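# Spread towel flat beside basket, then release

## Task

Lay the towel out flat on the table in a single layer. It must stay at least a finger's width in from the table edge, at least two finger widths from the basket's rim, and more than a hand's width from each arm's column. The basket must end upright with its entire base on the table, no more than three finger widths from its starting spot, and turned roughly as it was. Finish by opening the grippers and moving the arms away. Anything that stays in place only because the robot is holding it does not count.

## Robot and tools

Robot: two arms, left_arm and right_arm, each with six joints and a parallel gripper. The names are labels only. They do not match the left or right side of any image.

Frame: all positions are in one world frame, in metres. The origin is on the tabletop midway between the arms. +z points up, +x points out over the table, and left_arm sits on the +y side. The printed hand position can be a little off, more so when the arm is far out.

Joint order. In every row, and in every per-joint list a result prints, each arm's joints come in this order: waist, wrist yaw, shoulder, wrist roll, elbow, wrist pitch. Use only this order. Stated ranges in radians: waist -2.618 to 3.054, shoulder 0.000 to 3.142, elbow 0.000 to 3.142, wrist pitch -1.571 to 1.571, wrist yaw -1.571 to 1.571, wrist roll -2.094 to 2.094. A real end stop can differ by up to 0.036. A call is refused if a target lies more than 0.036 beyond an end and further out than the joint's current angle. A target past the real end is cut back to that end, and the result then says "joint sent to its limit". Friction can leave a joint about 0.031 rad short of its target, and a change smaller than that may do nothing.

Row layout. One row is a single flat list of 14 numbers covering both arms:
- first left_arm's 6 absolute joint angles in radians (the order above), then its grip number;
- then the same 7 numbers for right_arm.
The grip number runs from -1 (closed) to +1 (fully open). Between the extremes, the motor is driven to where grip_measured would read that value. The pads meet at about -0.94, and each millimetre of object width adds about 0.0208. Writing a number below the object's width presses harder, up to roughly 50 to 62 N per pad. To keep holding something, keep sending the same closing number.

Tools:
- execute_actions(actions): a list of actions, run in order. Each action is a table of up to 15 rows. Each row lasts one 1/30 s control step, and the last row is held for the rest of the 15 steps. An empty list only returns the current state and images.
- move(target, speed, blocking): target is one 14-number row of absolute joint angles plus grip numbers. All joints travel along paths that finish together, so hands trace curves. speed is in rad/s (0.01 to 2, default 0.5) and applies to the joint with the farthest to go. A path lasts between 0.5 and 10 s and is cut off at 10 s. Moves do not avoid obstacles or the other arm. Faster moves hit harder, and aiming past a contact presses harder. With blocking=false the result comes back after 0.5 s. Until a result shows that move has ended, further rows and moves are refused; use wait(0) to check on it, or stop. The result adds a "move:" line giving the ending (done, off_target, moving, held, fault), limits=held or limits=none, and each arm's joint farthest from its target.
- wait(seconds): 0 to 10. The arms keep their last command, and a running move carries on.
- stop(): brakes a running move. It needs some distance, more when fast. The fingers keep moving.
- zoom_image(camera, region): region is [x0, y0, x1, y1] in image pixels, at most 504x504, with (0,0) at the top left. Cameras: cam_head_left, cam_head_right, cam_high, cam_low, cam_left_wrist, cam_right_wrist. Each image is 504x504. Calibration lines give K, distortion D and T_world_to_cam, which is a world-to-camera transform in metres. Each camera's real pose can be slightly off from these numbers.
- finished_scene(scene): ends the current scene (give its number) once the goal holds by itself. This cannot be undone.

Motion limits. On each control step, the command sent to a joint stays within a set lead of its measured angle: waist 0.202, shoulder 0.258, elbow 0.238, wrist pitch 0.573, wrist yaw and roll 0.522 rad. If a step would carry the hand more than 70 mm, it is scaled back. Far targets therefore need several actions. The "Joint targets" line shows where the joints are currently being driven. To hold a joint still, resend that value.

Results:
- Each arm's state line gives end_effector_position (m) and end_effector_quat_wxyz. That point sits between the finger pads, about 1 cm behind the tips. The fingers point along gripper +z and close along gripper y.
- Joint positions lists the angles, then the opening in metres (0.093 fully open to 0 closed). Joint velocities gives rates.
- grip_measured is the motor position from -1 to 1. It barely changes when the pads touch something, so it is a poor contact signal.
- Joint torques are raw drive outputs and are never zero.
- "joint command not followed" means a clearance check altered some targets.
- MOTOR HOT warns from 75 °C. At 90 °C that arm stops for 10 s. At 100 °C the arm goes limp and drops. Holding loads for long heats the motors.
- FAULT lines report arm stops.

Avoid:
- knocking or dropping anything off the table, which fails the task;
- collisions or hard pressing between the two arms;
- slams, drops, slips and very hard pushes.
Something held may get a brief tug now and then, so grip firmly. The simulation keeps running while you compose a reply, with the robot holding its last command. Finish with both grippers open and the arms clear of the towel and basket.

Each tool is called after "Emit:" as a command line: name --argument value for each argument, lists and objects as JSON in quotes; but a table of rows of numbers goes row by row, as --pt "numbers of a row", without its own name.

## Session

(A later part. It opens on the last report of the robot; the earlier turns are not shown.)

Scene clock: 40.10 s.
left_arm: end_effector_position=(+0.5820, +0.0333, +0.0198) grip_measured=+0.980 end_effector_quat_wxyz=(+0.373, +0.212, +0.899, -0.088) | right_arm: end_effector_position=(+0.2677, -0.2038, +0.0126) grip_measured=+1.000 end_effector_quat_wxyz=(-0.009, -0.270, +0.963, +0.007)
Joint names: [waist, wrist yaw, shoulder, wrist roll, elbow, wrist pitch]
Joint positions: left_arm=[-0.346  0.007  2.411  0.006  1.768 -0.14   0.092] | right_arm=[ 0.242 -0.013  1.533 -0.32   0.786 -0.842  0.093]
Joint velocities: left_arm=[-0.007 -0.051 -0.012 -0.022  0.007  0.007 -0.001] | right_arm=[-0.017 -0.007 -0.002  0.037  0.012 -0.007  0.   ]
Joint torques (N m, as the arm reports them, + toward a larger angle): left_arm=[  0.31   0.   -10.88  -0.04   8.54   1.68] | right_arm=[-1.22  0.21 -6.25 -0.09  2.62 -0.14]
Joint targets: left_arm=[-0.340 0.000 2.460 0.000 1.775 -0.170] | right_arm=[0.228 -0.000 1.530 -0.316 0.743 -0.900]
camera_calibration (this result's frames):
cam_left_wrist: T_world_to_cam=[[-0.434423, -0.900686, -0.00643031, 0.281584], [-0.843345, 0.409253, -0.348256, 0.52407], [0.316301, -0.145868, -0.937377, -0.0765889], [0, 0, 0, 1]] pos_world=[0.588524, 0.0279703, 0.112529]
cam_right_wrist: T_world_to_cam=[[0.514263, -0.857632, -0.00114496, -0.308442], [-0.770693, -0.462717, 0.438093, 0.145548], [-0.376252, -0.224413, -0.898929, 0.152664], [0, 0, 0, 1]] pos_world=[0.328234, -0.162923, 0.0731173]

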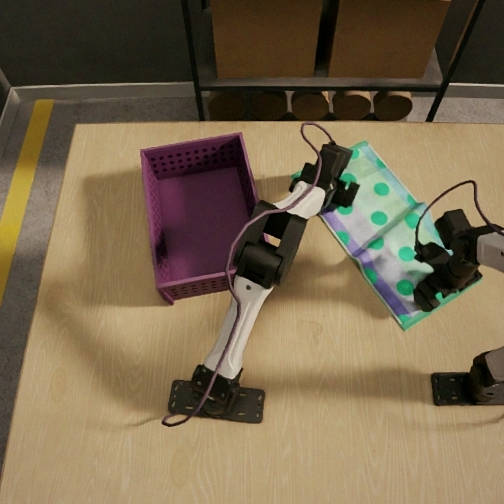

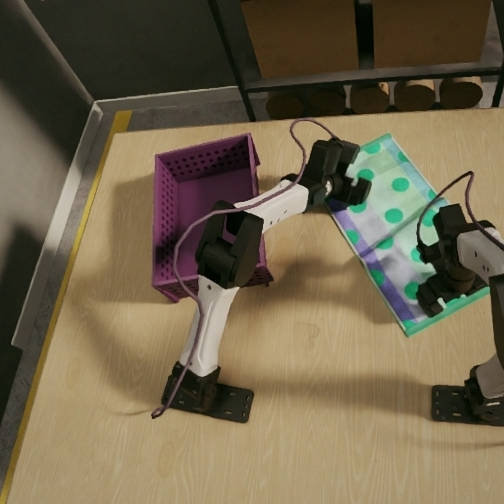

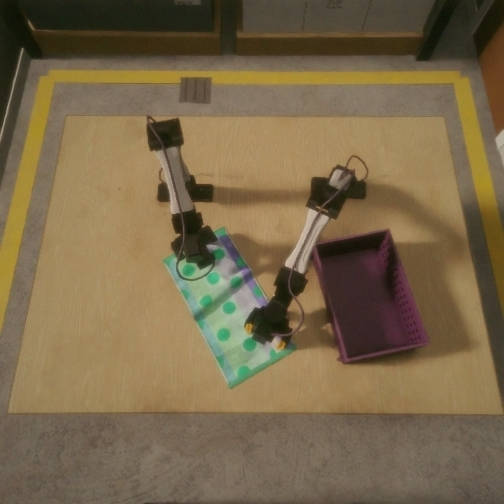

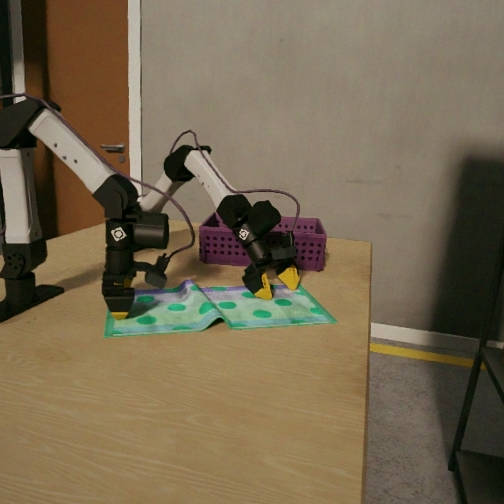

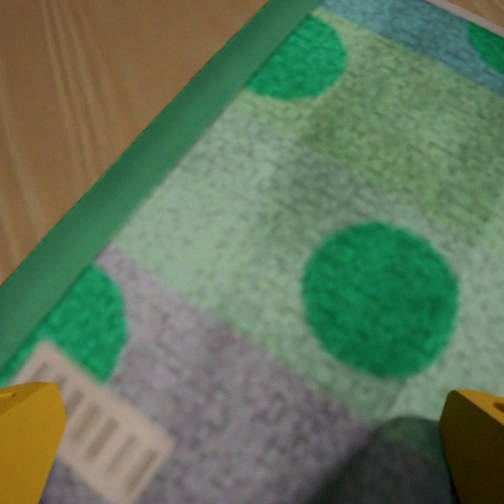

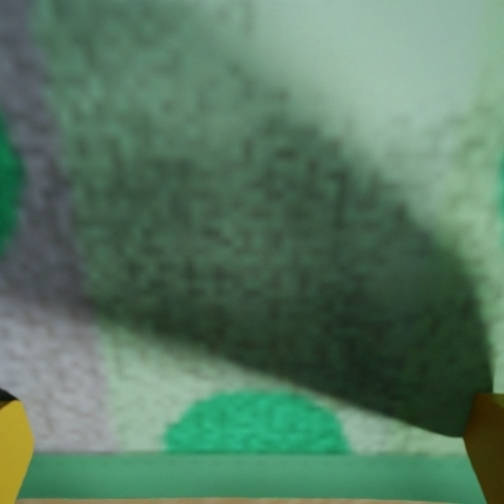

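Emit:
execute_actions --actions '[[[-0.337,0,2.462,0,1.779,-0.172,1,0.228,0,1.53,-0.316,0.743,-0.9,1],[-0.334,0,2.464,0,1.783,-0.174,1,0.228,0,1.53,-0.316,0.743,-0.9,1],[-0.332,0,2.466,0,1.787,-0.175,1,0.228,0,1.53,-0.316,0.743,-0.9,1],[-0.33,0,2.469,0,1.791,-0.177,1,0.228,0,1.53,-0.316,0.743,-0.9,1],[-0.328,0,2.471,0,1.795,-0.179,1,0.228,0,1.53,-0.316,0.743,-0.9,1],[-0.326,0,2.473,0,1.799,-0.181,1,0.228,0,1.53,-0.316,0.743,-0.9,1],[-0.325,0,2.475,0,1.803,-0.182,1,0.228,0,1.53,-0.316,0.743,-0.9,1],[-0.323,0,2.478,0,1.807,-0.184,1,0.228,0,1.53,-0.316,0.743,-0.9,1],[-0.321,0,2.48,0,1.811,-0.186,1,0.228,0,1.53,-0.316,0.743,-0.9,1],[-0.32,0,2.482,0,1.815,-0.188,1,0.228,0,1.53,-0.316,0.743,-0.9,1],[-0.318,0,2.484,0,1.819,-0.189,1,0.228,0,1.53,-0.316,0.743,-0.9,1],[-0.317,0,2.487,0,1.823,-0.191,1,0.228,0,1.53,-0.316,0.743,-0.9,1],[-0.315,0,2.489,0,1.827,-0.193,1,0.228,0,1.53,-0.316,0.743,-0.9,1],[-0.314,0,2.491,0,1.831,-0.195,1,0.228,0,1.53,-0.316,0.743,-0.9,1],[-0.312,0,2.493,0,1.835,-0.196,1,0.228,0,1.53,-0.316,0.743,-0.9,1]],[[-0.311,0,2.496,0,1.839,-0.198,1,0.228,0,1.53,-0.316,0.743,-0.9,1],[-0.309,0,2.498,0,1.843,-0.2,1,0.228,0,1.53,-0.316,0.743,-0.9,1],[-0.308,0,2.5,0,1.847,-0.202,1,0.228,0,1.53,-0.316,0.743,-0.9,1],[-0.306,0,2.502,0,1.851,-0.203,1,0.228,0,1.53,-0.316,0.743,-0.9,1],[-0.305,0,2.505,0,1.855,-0.205,1,0.228,0,1.53,-0.316,0.743,-0.9,1],[-0.303,0,2.507,0,1.859,-0.207,1,0.228,0,1.53,-0.316,0.743,-0.9,1],[-0.302,0,2.509,0,1.863,-0.209,1,0.228,0,1.53,-0.316,0.743,-0.9,1],[-0.3,0,2.511,0,1.866,-0.21,1,0.228,0,1.53,-0.316,0.743,-0.9,1]]]'

Emit:
zoom_image --camera "cam_low" --region '[90, 220, 350, 350]'

Emit:
zoom_image --camera "cam_high" --region '[130, 200, 350, 420]'

Scene clock: 42.53 s.
left_arm: end_effector_position=(+0.6024, +0.0390, +0.0204) grip_measured=+0.980 end_effector_quat_wxyz=(+0.381, +0.202, +0.898, -0.089) | right_arm: end_effector_position=(+0.2677, -0.2038, +0.0126) grip_measured=+1.000 end_effector_quat_wxyz=(-0.009, -0.271, +0.962, +0.007)
Joint names: [waist, wrist yaw, shoulder, wrist roll, elbow, wrist pitch]
Joint positions: left_arm=[-0.321  0.016  2.466  0.006  1.861 -0.161  0.092] | right_arm=[ 0.242 -0.013  1.533 -0.322  0.786 -0.842  0.093]
Joint velocities: left_arm=[ 0.002  0.007 -0.007 -0.066 -0.007 -0.037  0.001] | right_arm=[-0.007 -0.007 -0.002  0.007  0.007 -0.007  0.   ]
Joint torques (N m, as the arm reports them, + toward a larger angle): left_arm=[  1.29  -0.11 -11.58  -0.04   8.53   1.46] | right_arm=[-1.2   0.21 -6.19 -0.09  2.62 -0.15]
Joint targets: left_arm=[-0.300 -0.000 2.511 -0.000 1.866 -0.210] | right_arm=[0.228 -0.000 1.530 -0.316 0.743 -0.900]
camera_calibration (this result's frames):
cam_left_wrist: T_world_to_cam=[[-0.417967, -0.908462, -0.000266664, 0.285837], [-0.845996, 0.389334, -0.364294, 0.541864], [0.331051, -0.152037, -0.931284, -0.0904194], [0, 0, 0, 1]] pos_world=[0.607819, 0.034959, 0.113268]
cam_right_wrist: T_world_to_cam=[[0.515571, -0.856846, -0.00116547, -0.308632], [-0.769992, -0.463906, 0.438068, 0.145118], [-0.375898, -0.224958, -0.898941, 0.152458], [0, 0, 0, 1]] pos_world=[0.328171, -0.162832, 0.0731195]

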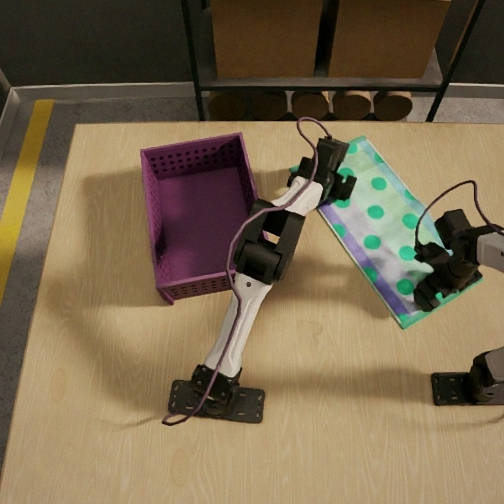

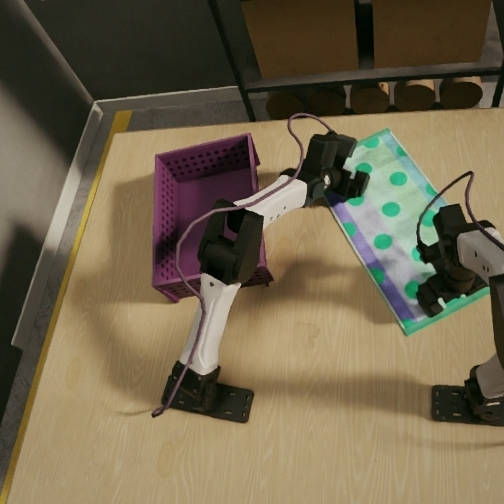

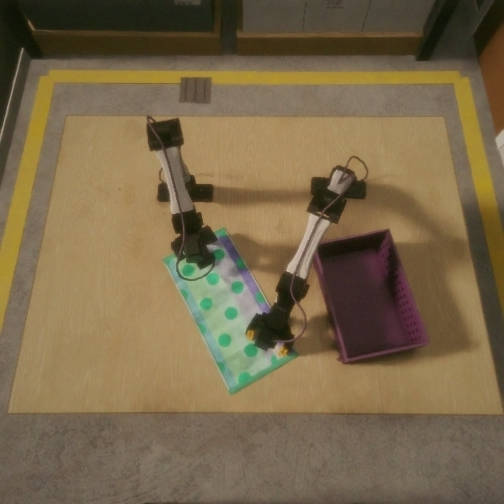

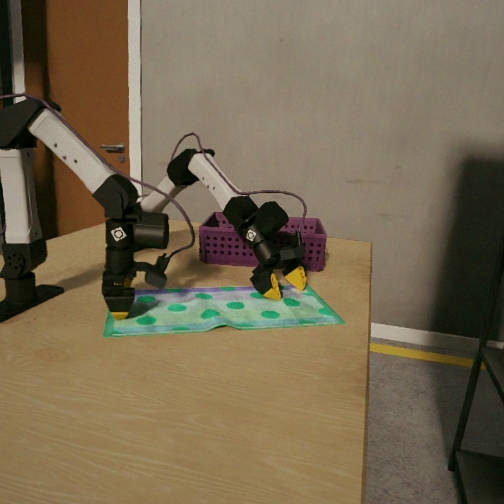

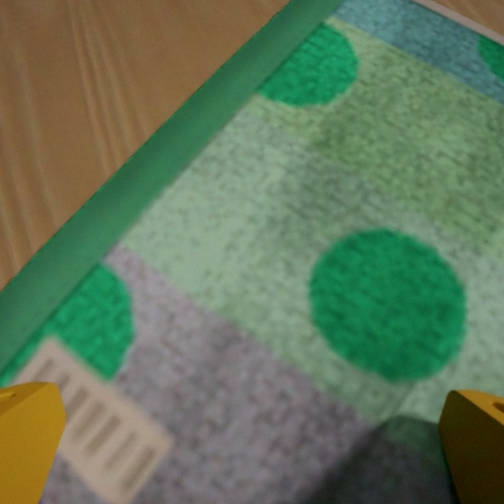

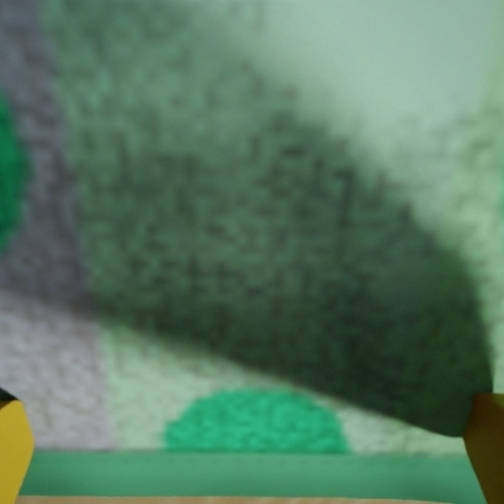

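Region (90, 220, 350, 350) of cam_low's 504x504 image, scaled by 1.938, with more detail than that image has.

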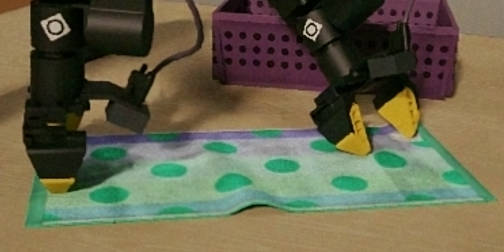

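Region (130, 200, 350, 420) of cam_high's 504x504 image, scaled by 2.291, with more detail than that image has.

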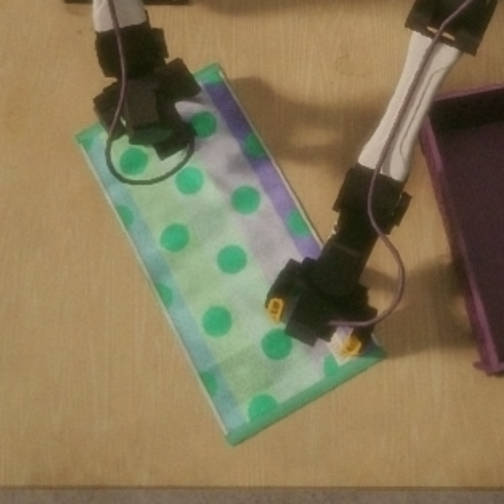

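Emit:
execute_actions --actions '[[[-0.3,0,2.511,0,1.866,-0.21,1,0.227,0,1.529,-0.305,0.742,-0.9,1],[-0.3,0,2.511,0,1.866,-0.21,1,0.226,0,1.527,-0.295,0.74,-0.9,1],[-0.3,0,2.511,0,1.866,-0.21,1,0.225,0,1.525,-0.285,0.738,-0.9,1],[-0.3,0,2.511,0,1.866,-0.21,1,0.224,0,1.523,-0.275,0.736,-0.9,1],[-0.3,0,2.511,0,1.866,-0.21,1,0.223,0,1.521,-0.265,0.734,-0.9,1],[-0.3,0,2.511,0,1.866,-0.21,1,0.222,0,1.519,-0.255,0.732,-0.9,1],[-0.3,0,2.511,0,1.866,-0.21,1,0.221,0,1.517,-0.245,0.73,-0.9,1],[-0.3,0,2.511,0,1.866,-0.21,1,0.22,0,1.515,-0.238,0.728,-0.9,1],[-0.3,0,2.511,0,1.866,-0.21,1,0.219,0,1.513,-0.232,0.726,-0.9,1],[-0.3,0,2.511,0,1.866,-0.21,1,0.218,0,1.511,-0.23,0.724,-0.9,1]]]'

Emit:
zoom_image --camera "cam_low" --region '[90, 220, 350, 350]'

Scene clock: 43.83 s.
left_arm: end_effector_position=(+0.6023, +0.0390, +0.0204) grip_measured=+0.980 end_effector_quat_wxyz=(+0.381, +0.202, +0.898, -0.089) | right_arm: end_effector_position=(+0.2650, -0.2064, +0.0123) grip_measured=+1.000 end_effector_quat_wxyz=(-0.006, -0.239, +0.971, +0.007)
Joint names: [waist, wrist yaw, shoulder, wrist roll, elbow, wrist pitch]
Joint positions: left_arm=[-0.321  0.016  2.466  0.006  1.861 -0.161  0.092] | right_arm=[ 0.234 -0.013  1.516 -0.263  0.769 -0.837  0.093]
Joint velocities: left_arm=[ 0.017 -0.037  0.007 -0.022  0.007  0.007  0.   ] | right_arm=[ 0.007 -0.022 -0.007  0.051  0.007 -0.022  0.   ]
Joint torques (N m, as the arm reports them, + toward a larger angle): left_arm=[  1.45  -0.09 -11.63  -0.04   8.46   1.48] | right_arm=[-1.36  0.21 -6.17  0.15  2.54 -0.18]
Joint targets: left_arm=[-0.300 -0.000 2.511 0.000 1.866 -0.210] | right_arm=[0.218 -0.000 1.511 -0.230 0.724 -0.900]
camera_calibration (this result's frames):
cam_left_wrist: T_world_to_cam=[[-0.417967, -0.908462, -0.000266053, 0.285837], [-0.846122, 0.389392, -0.363939, 0.541847], [0.330728, -0.151889, -0.931423, -0.0902665], [0, 0, 0, 1]] pos_world=[0.607793, 0.0349709, 0.113199]
cam_right_wrist: T_world_to_cam=[[0.456596, -0.889674, 0.00110208, -0.300588], [-0.801721, -0.410919, 0.434038, 0.161336], [-0.385699, -0.199064, -0.900894, 0.158614], [0, 0, 0, 1]] pos_world=[0.327771, -0.169555, 0.0731992]

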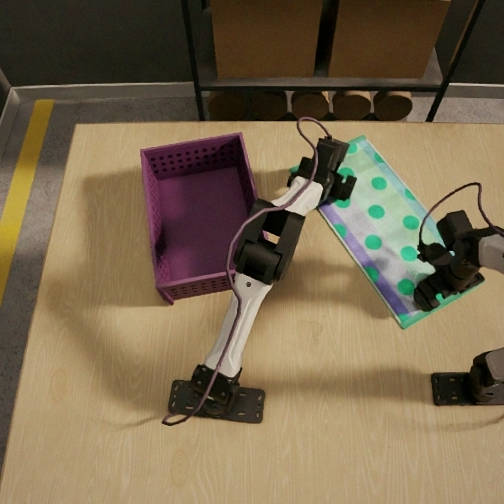

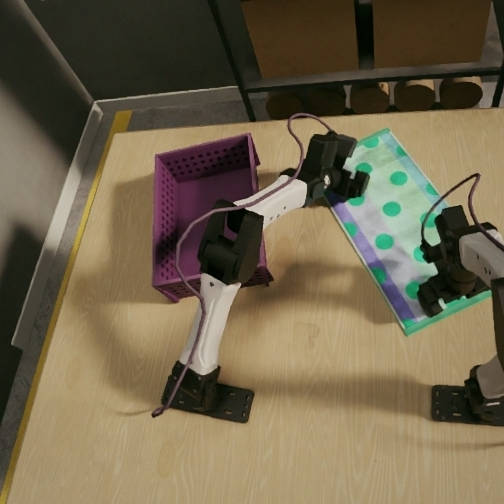

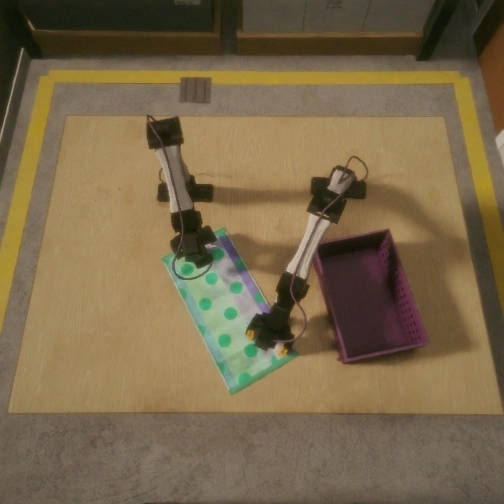

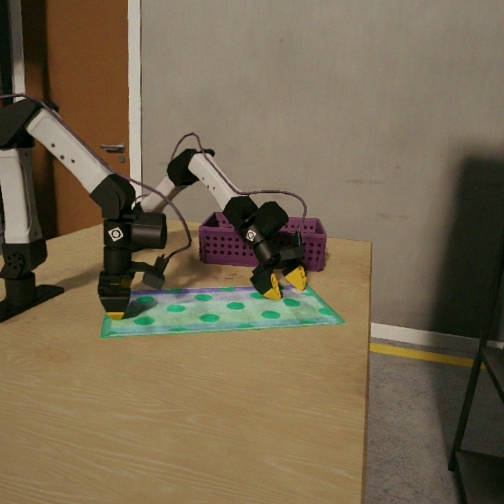

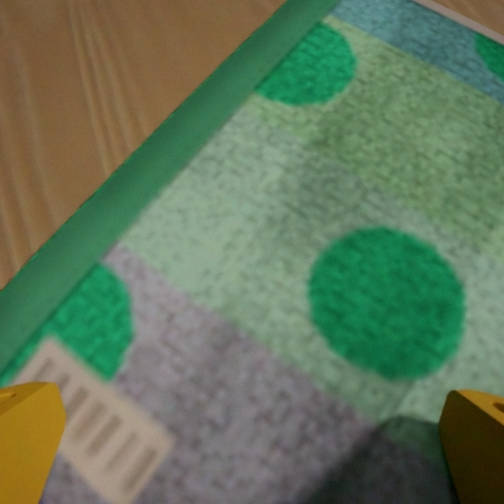

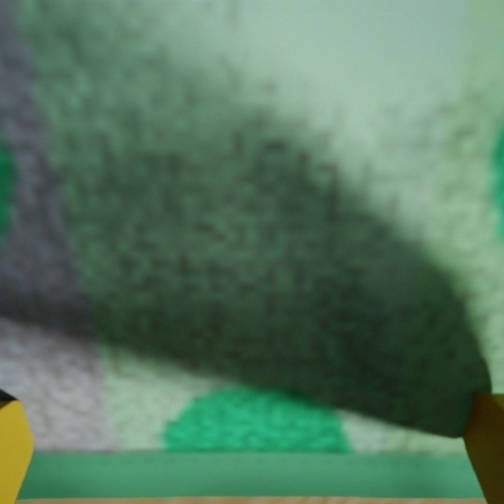

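Region (90, 220, 350, 350) of cam_low's 504x504 image, scaled by 1.938, with more detail than that image has.

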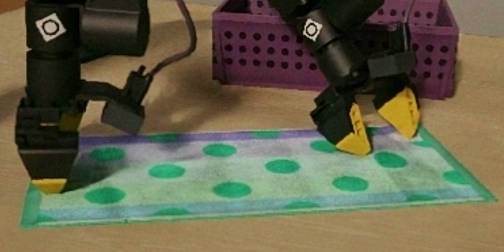

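Emit:
move --target '[-0.25, 0, 1.0, 0, 0.9, -0.3, 1, 0.0, 0, 0.8, -0.263, 1.0, -1.35, 1]' --speed 0.8

Emit:
zoom_image --camera "cam_high" --region '[110, 150, 380, 420]'

Emit:
zoom_image --camera "cam_low" --region '[0, 220, 380, 360]'

Scene clock: 47.17 s.
left_arm: end_effector_position=(+0.3557, +0.1773, +0.2884) grip_measured=+0.980 end_effector_quat_wxyz=(+0.557, +0.156, +0.809, -0.105) | right_arm: end_effector_position=(+0.2134, -0.2566, +0.1831) grip_measured=+1.000 end_effector_quat_wxyz=(+0.199, -0.128, +0.971, -0.023)
Joint names: [waist, wrist yaw, shoulder, wrist roll, elbow, wrist pitch]
Joint positions: left_arm=[-0.26   0.008  1.008  0.006  0.92  -0.276  0.092] | right_arm=[ 0.009 -0.008  0.815 -0.266  0.984 -1.337  0.093]
Joint velocities: left_arm=[-0.007  0.022 -0.002  0.007 -0.002 -0.007 -0.   ] | right_arm=[-0.007 -0.022  0.007  0.007  0.002  0.007  0.   ]
Joint torques (N m, as the arm reports them, + toward a larger angle): left_arm=[ 0.66 -0.01 -3.35 -0.04  7.2   2.16] | right_arm=[-0.75  0.16 -1.04 -0.11  7.42  1.19]
Joint targets: left_arm=[-0.250 0.000 1.000 0.000 0.900 -0.300] | right_arm=[-0.000 -0.000 0.800 -0.263 1.000 -1.350]
move: off_target (left_arm); limits=none; left_arm: farthest joint: the wrist pitch, 0.024 radians from its target (0.139 radians at the start); right_arm: farthest joint: the elbow, 0.016 radians from its target (0.231 radians at the start)
camera_calibration (this result's frames):
cam_left_wrist: T_world_to_cam=[[-0.354592, -0.935013, -0.00386546, 0.291599], [-0.667567, 0.256056, -0.699135, 0.433679], [0.65469, -0.245327, -0.714979, 0.100935], [0, 0, 0, 1]] pos_world=[0.326827, 0.186365, 0.376494]
cam_right_wrist: T_world_to_cam=[[0.225815, -0.968124, 0.108369, -0.312358], [-0.973953, -0.222011, 0.0461236, 0.181481], [-0.0205943, -0.115961, -0.99304, 0.242794], [0, 0, 0, 1]] pos_world=[0.25229, -0.233956, 0.266584]

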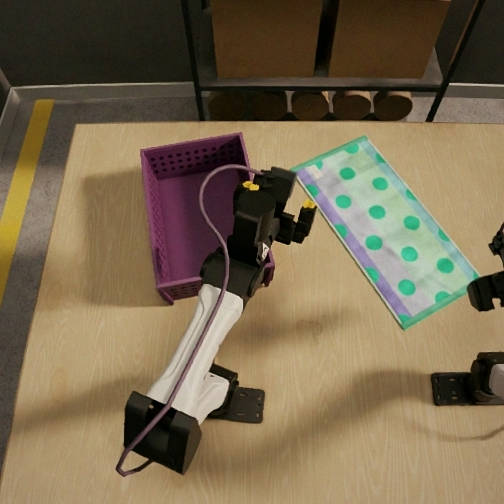

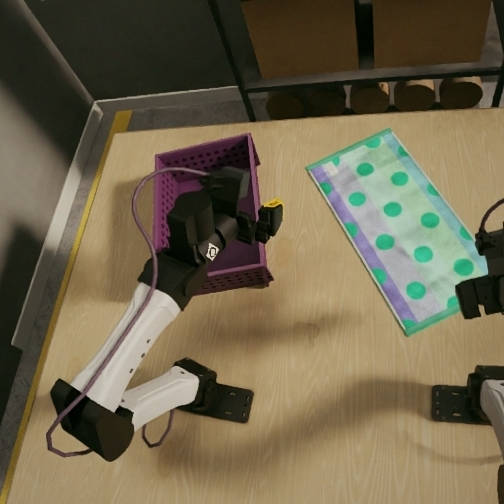

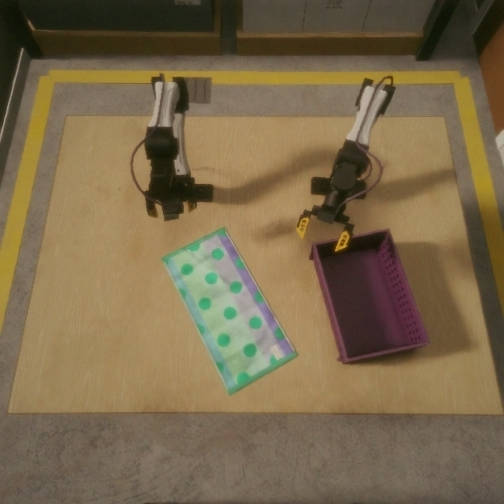

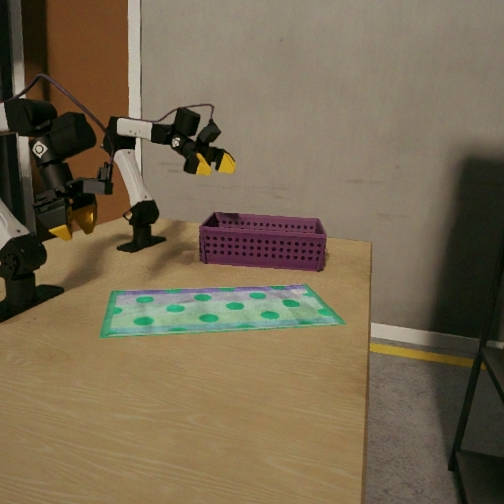

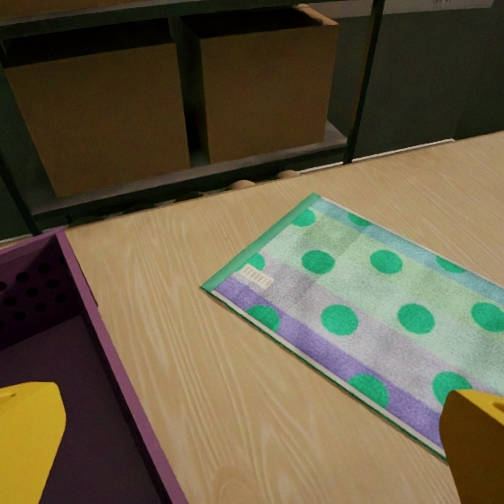

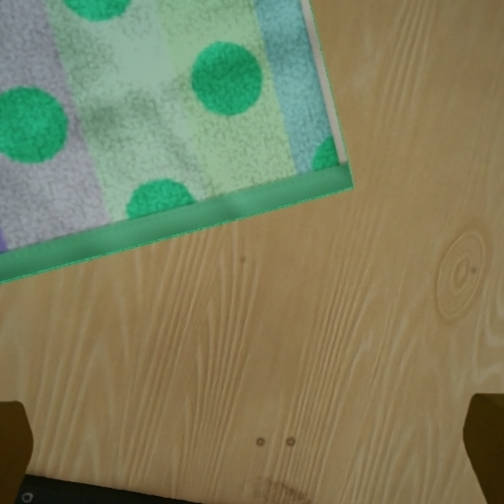

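Region (110, 150, 380, 420) of cam_high's 504x504 image, scaled by 1.867, with more detail than that image has.

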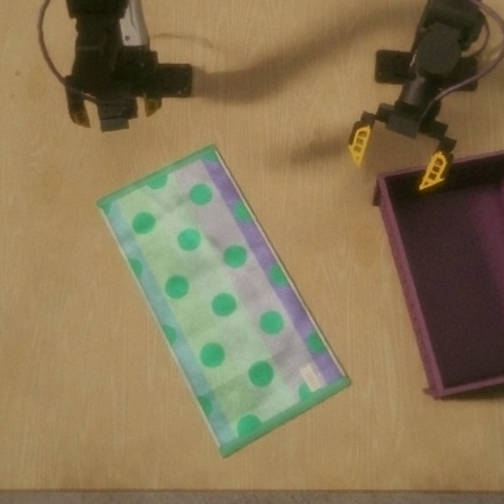

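Region (0, 220, 380, 360) of cam_low's 504x504 image, scaled by 1.326, with more detail than that image has; it fills the top 186 rows of this view, and the rest is white.

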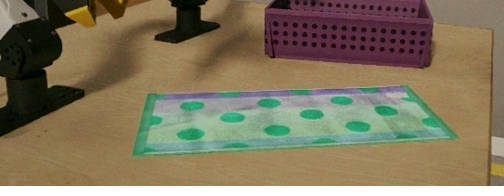

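Emit:
finished_scene --scene 1

The scene is finished: the task was done.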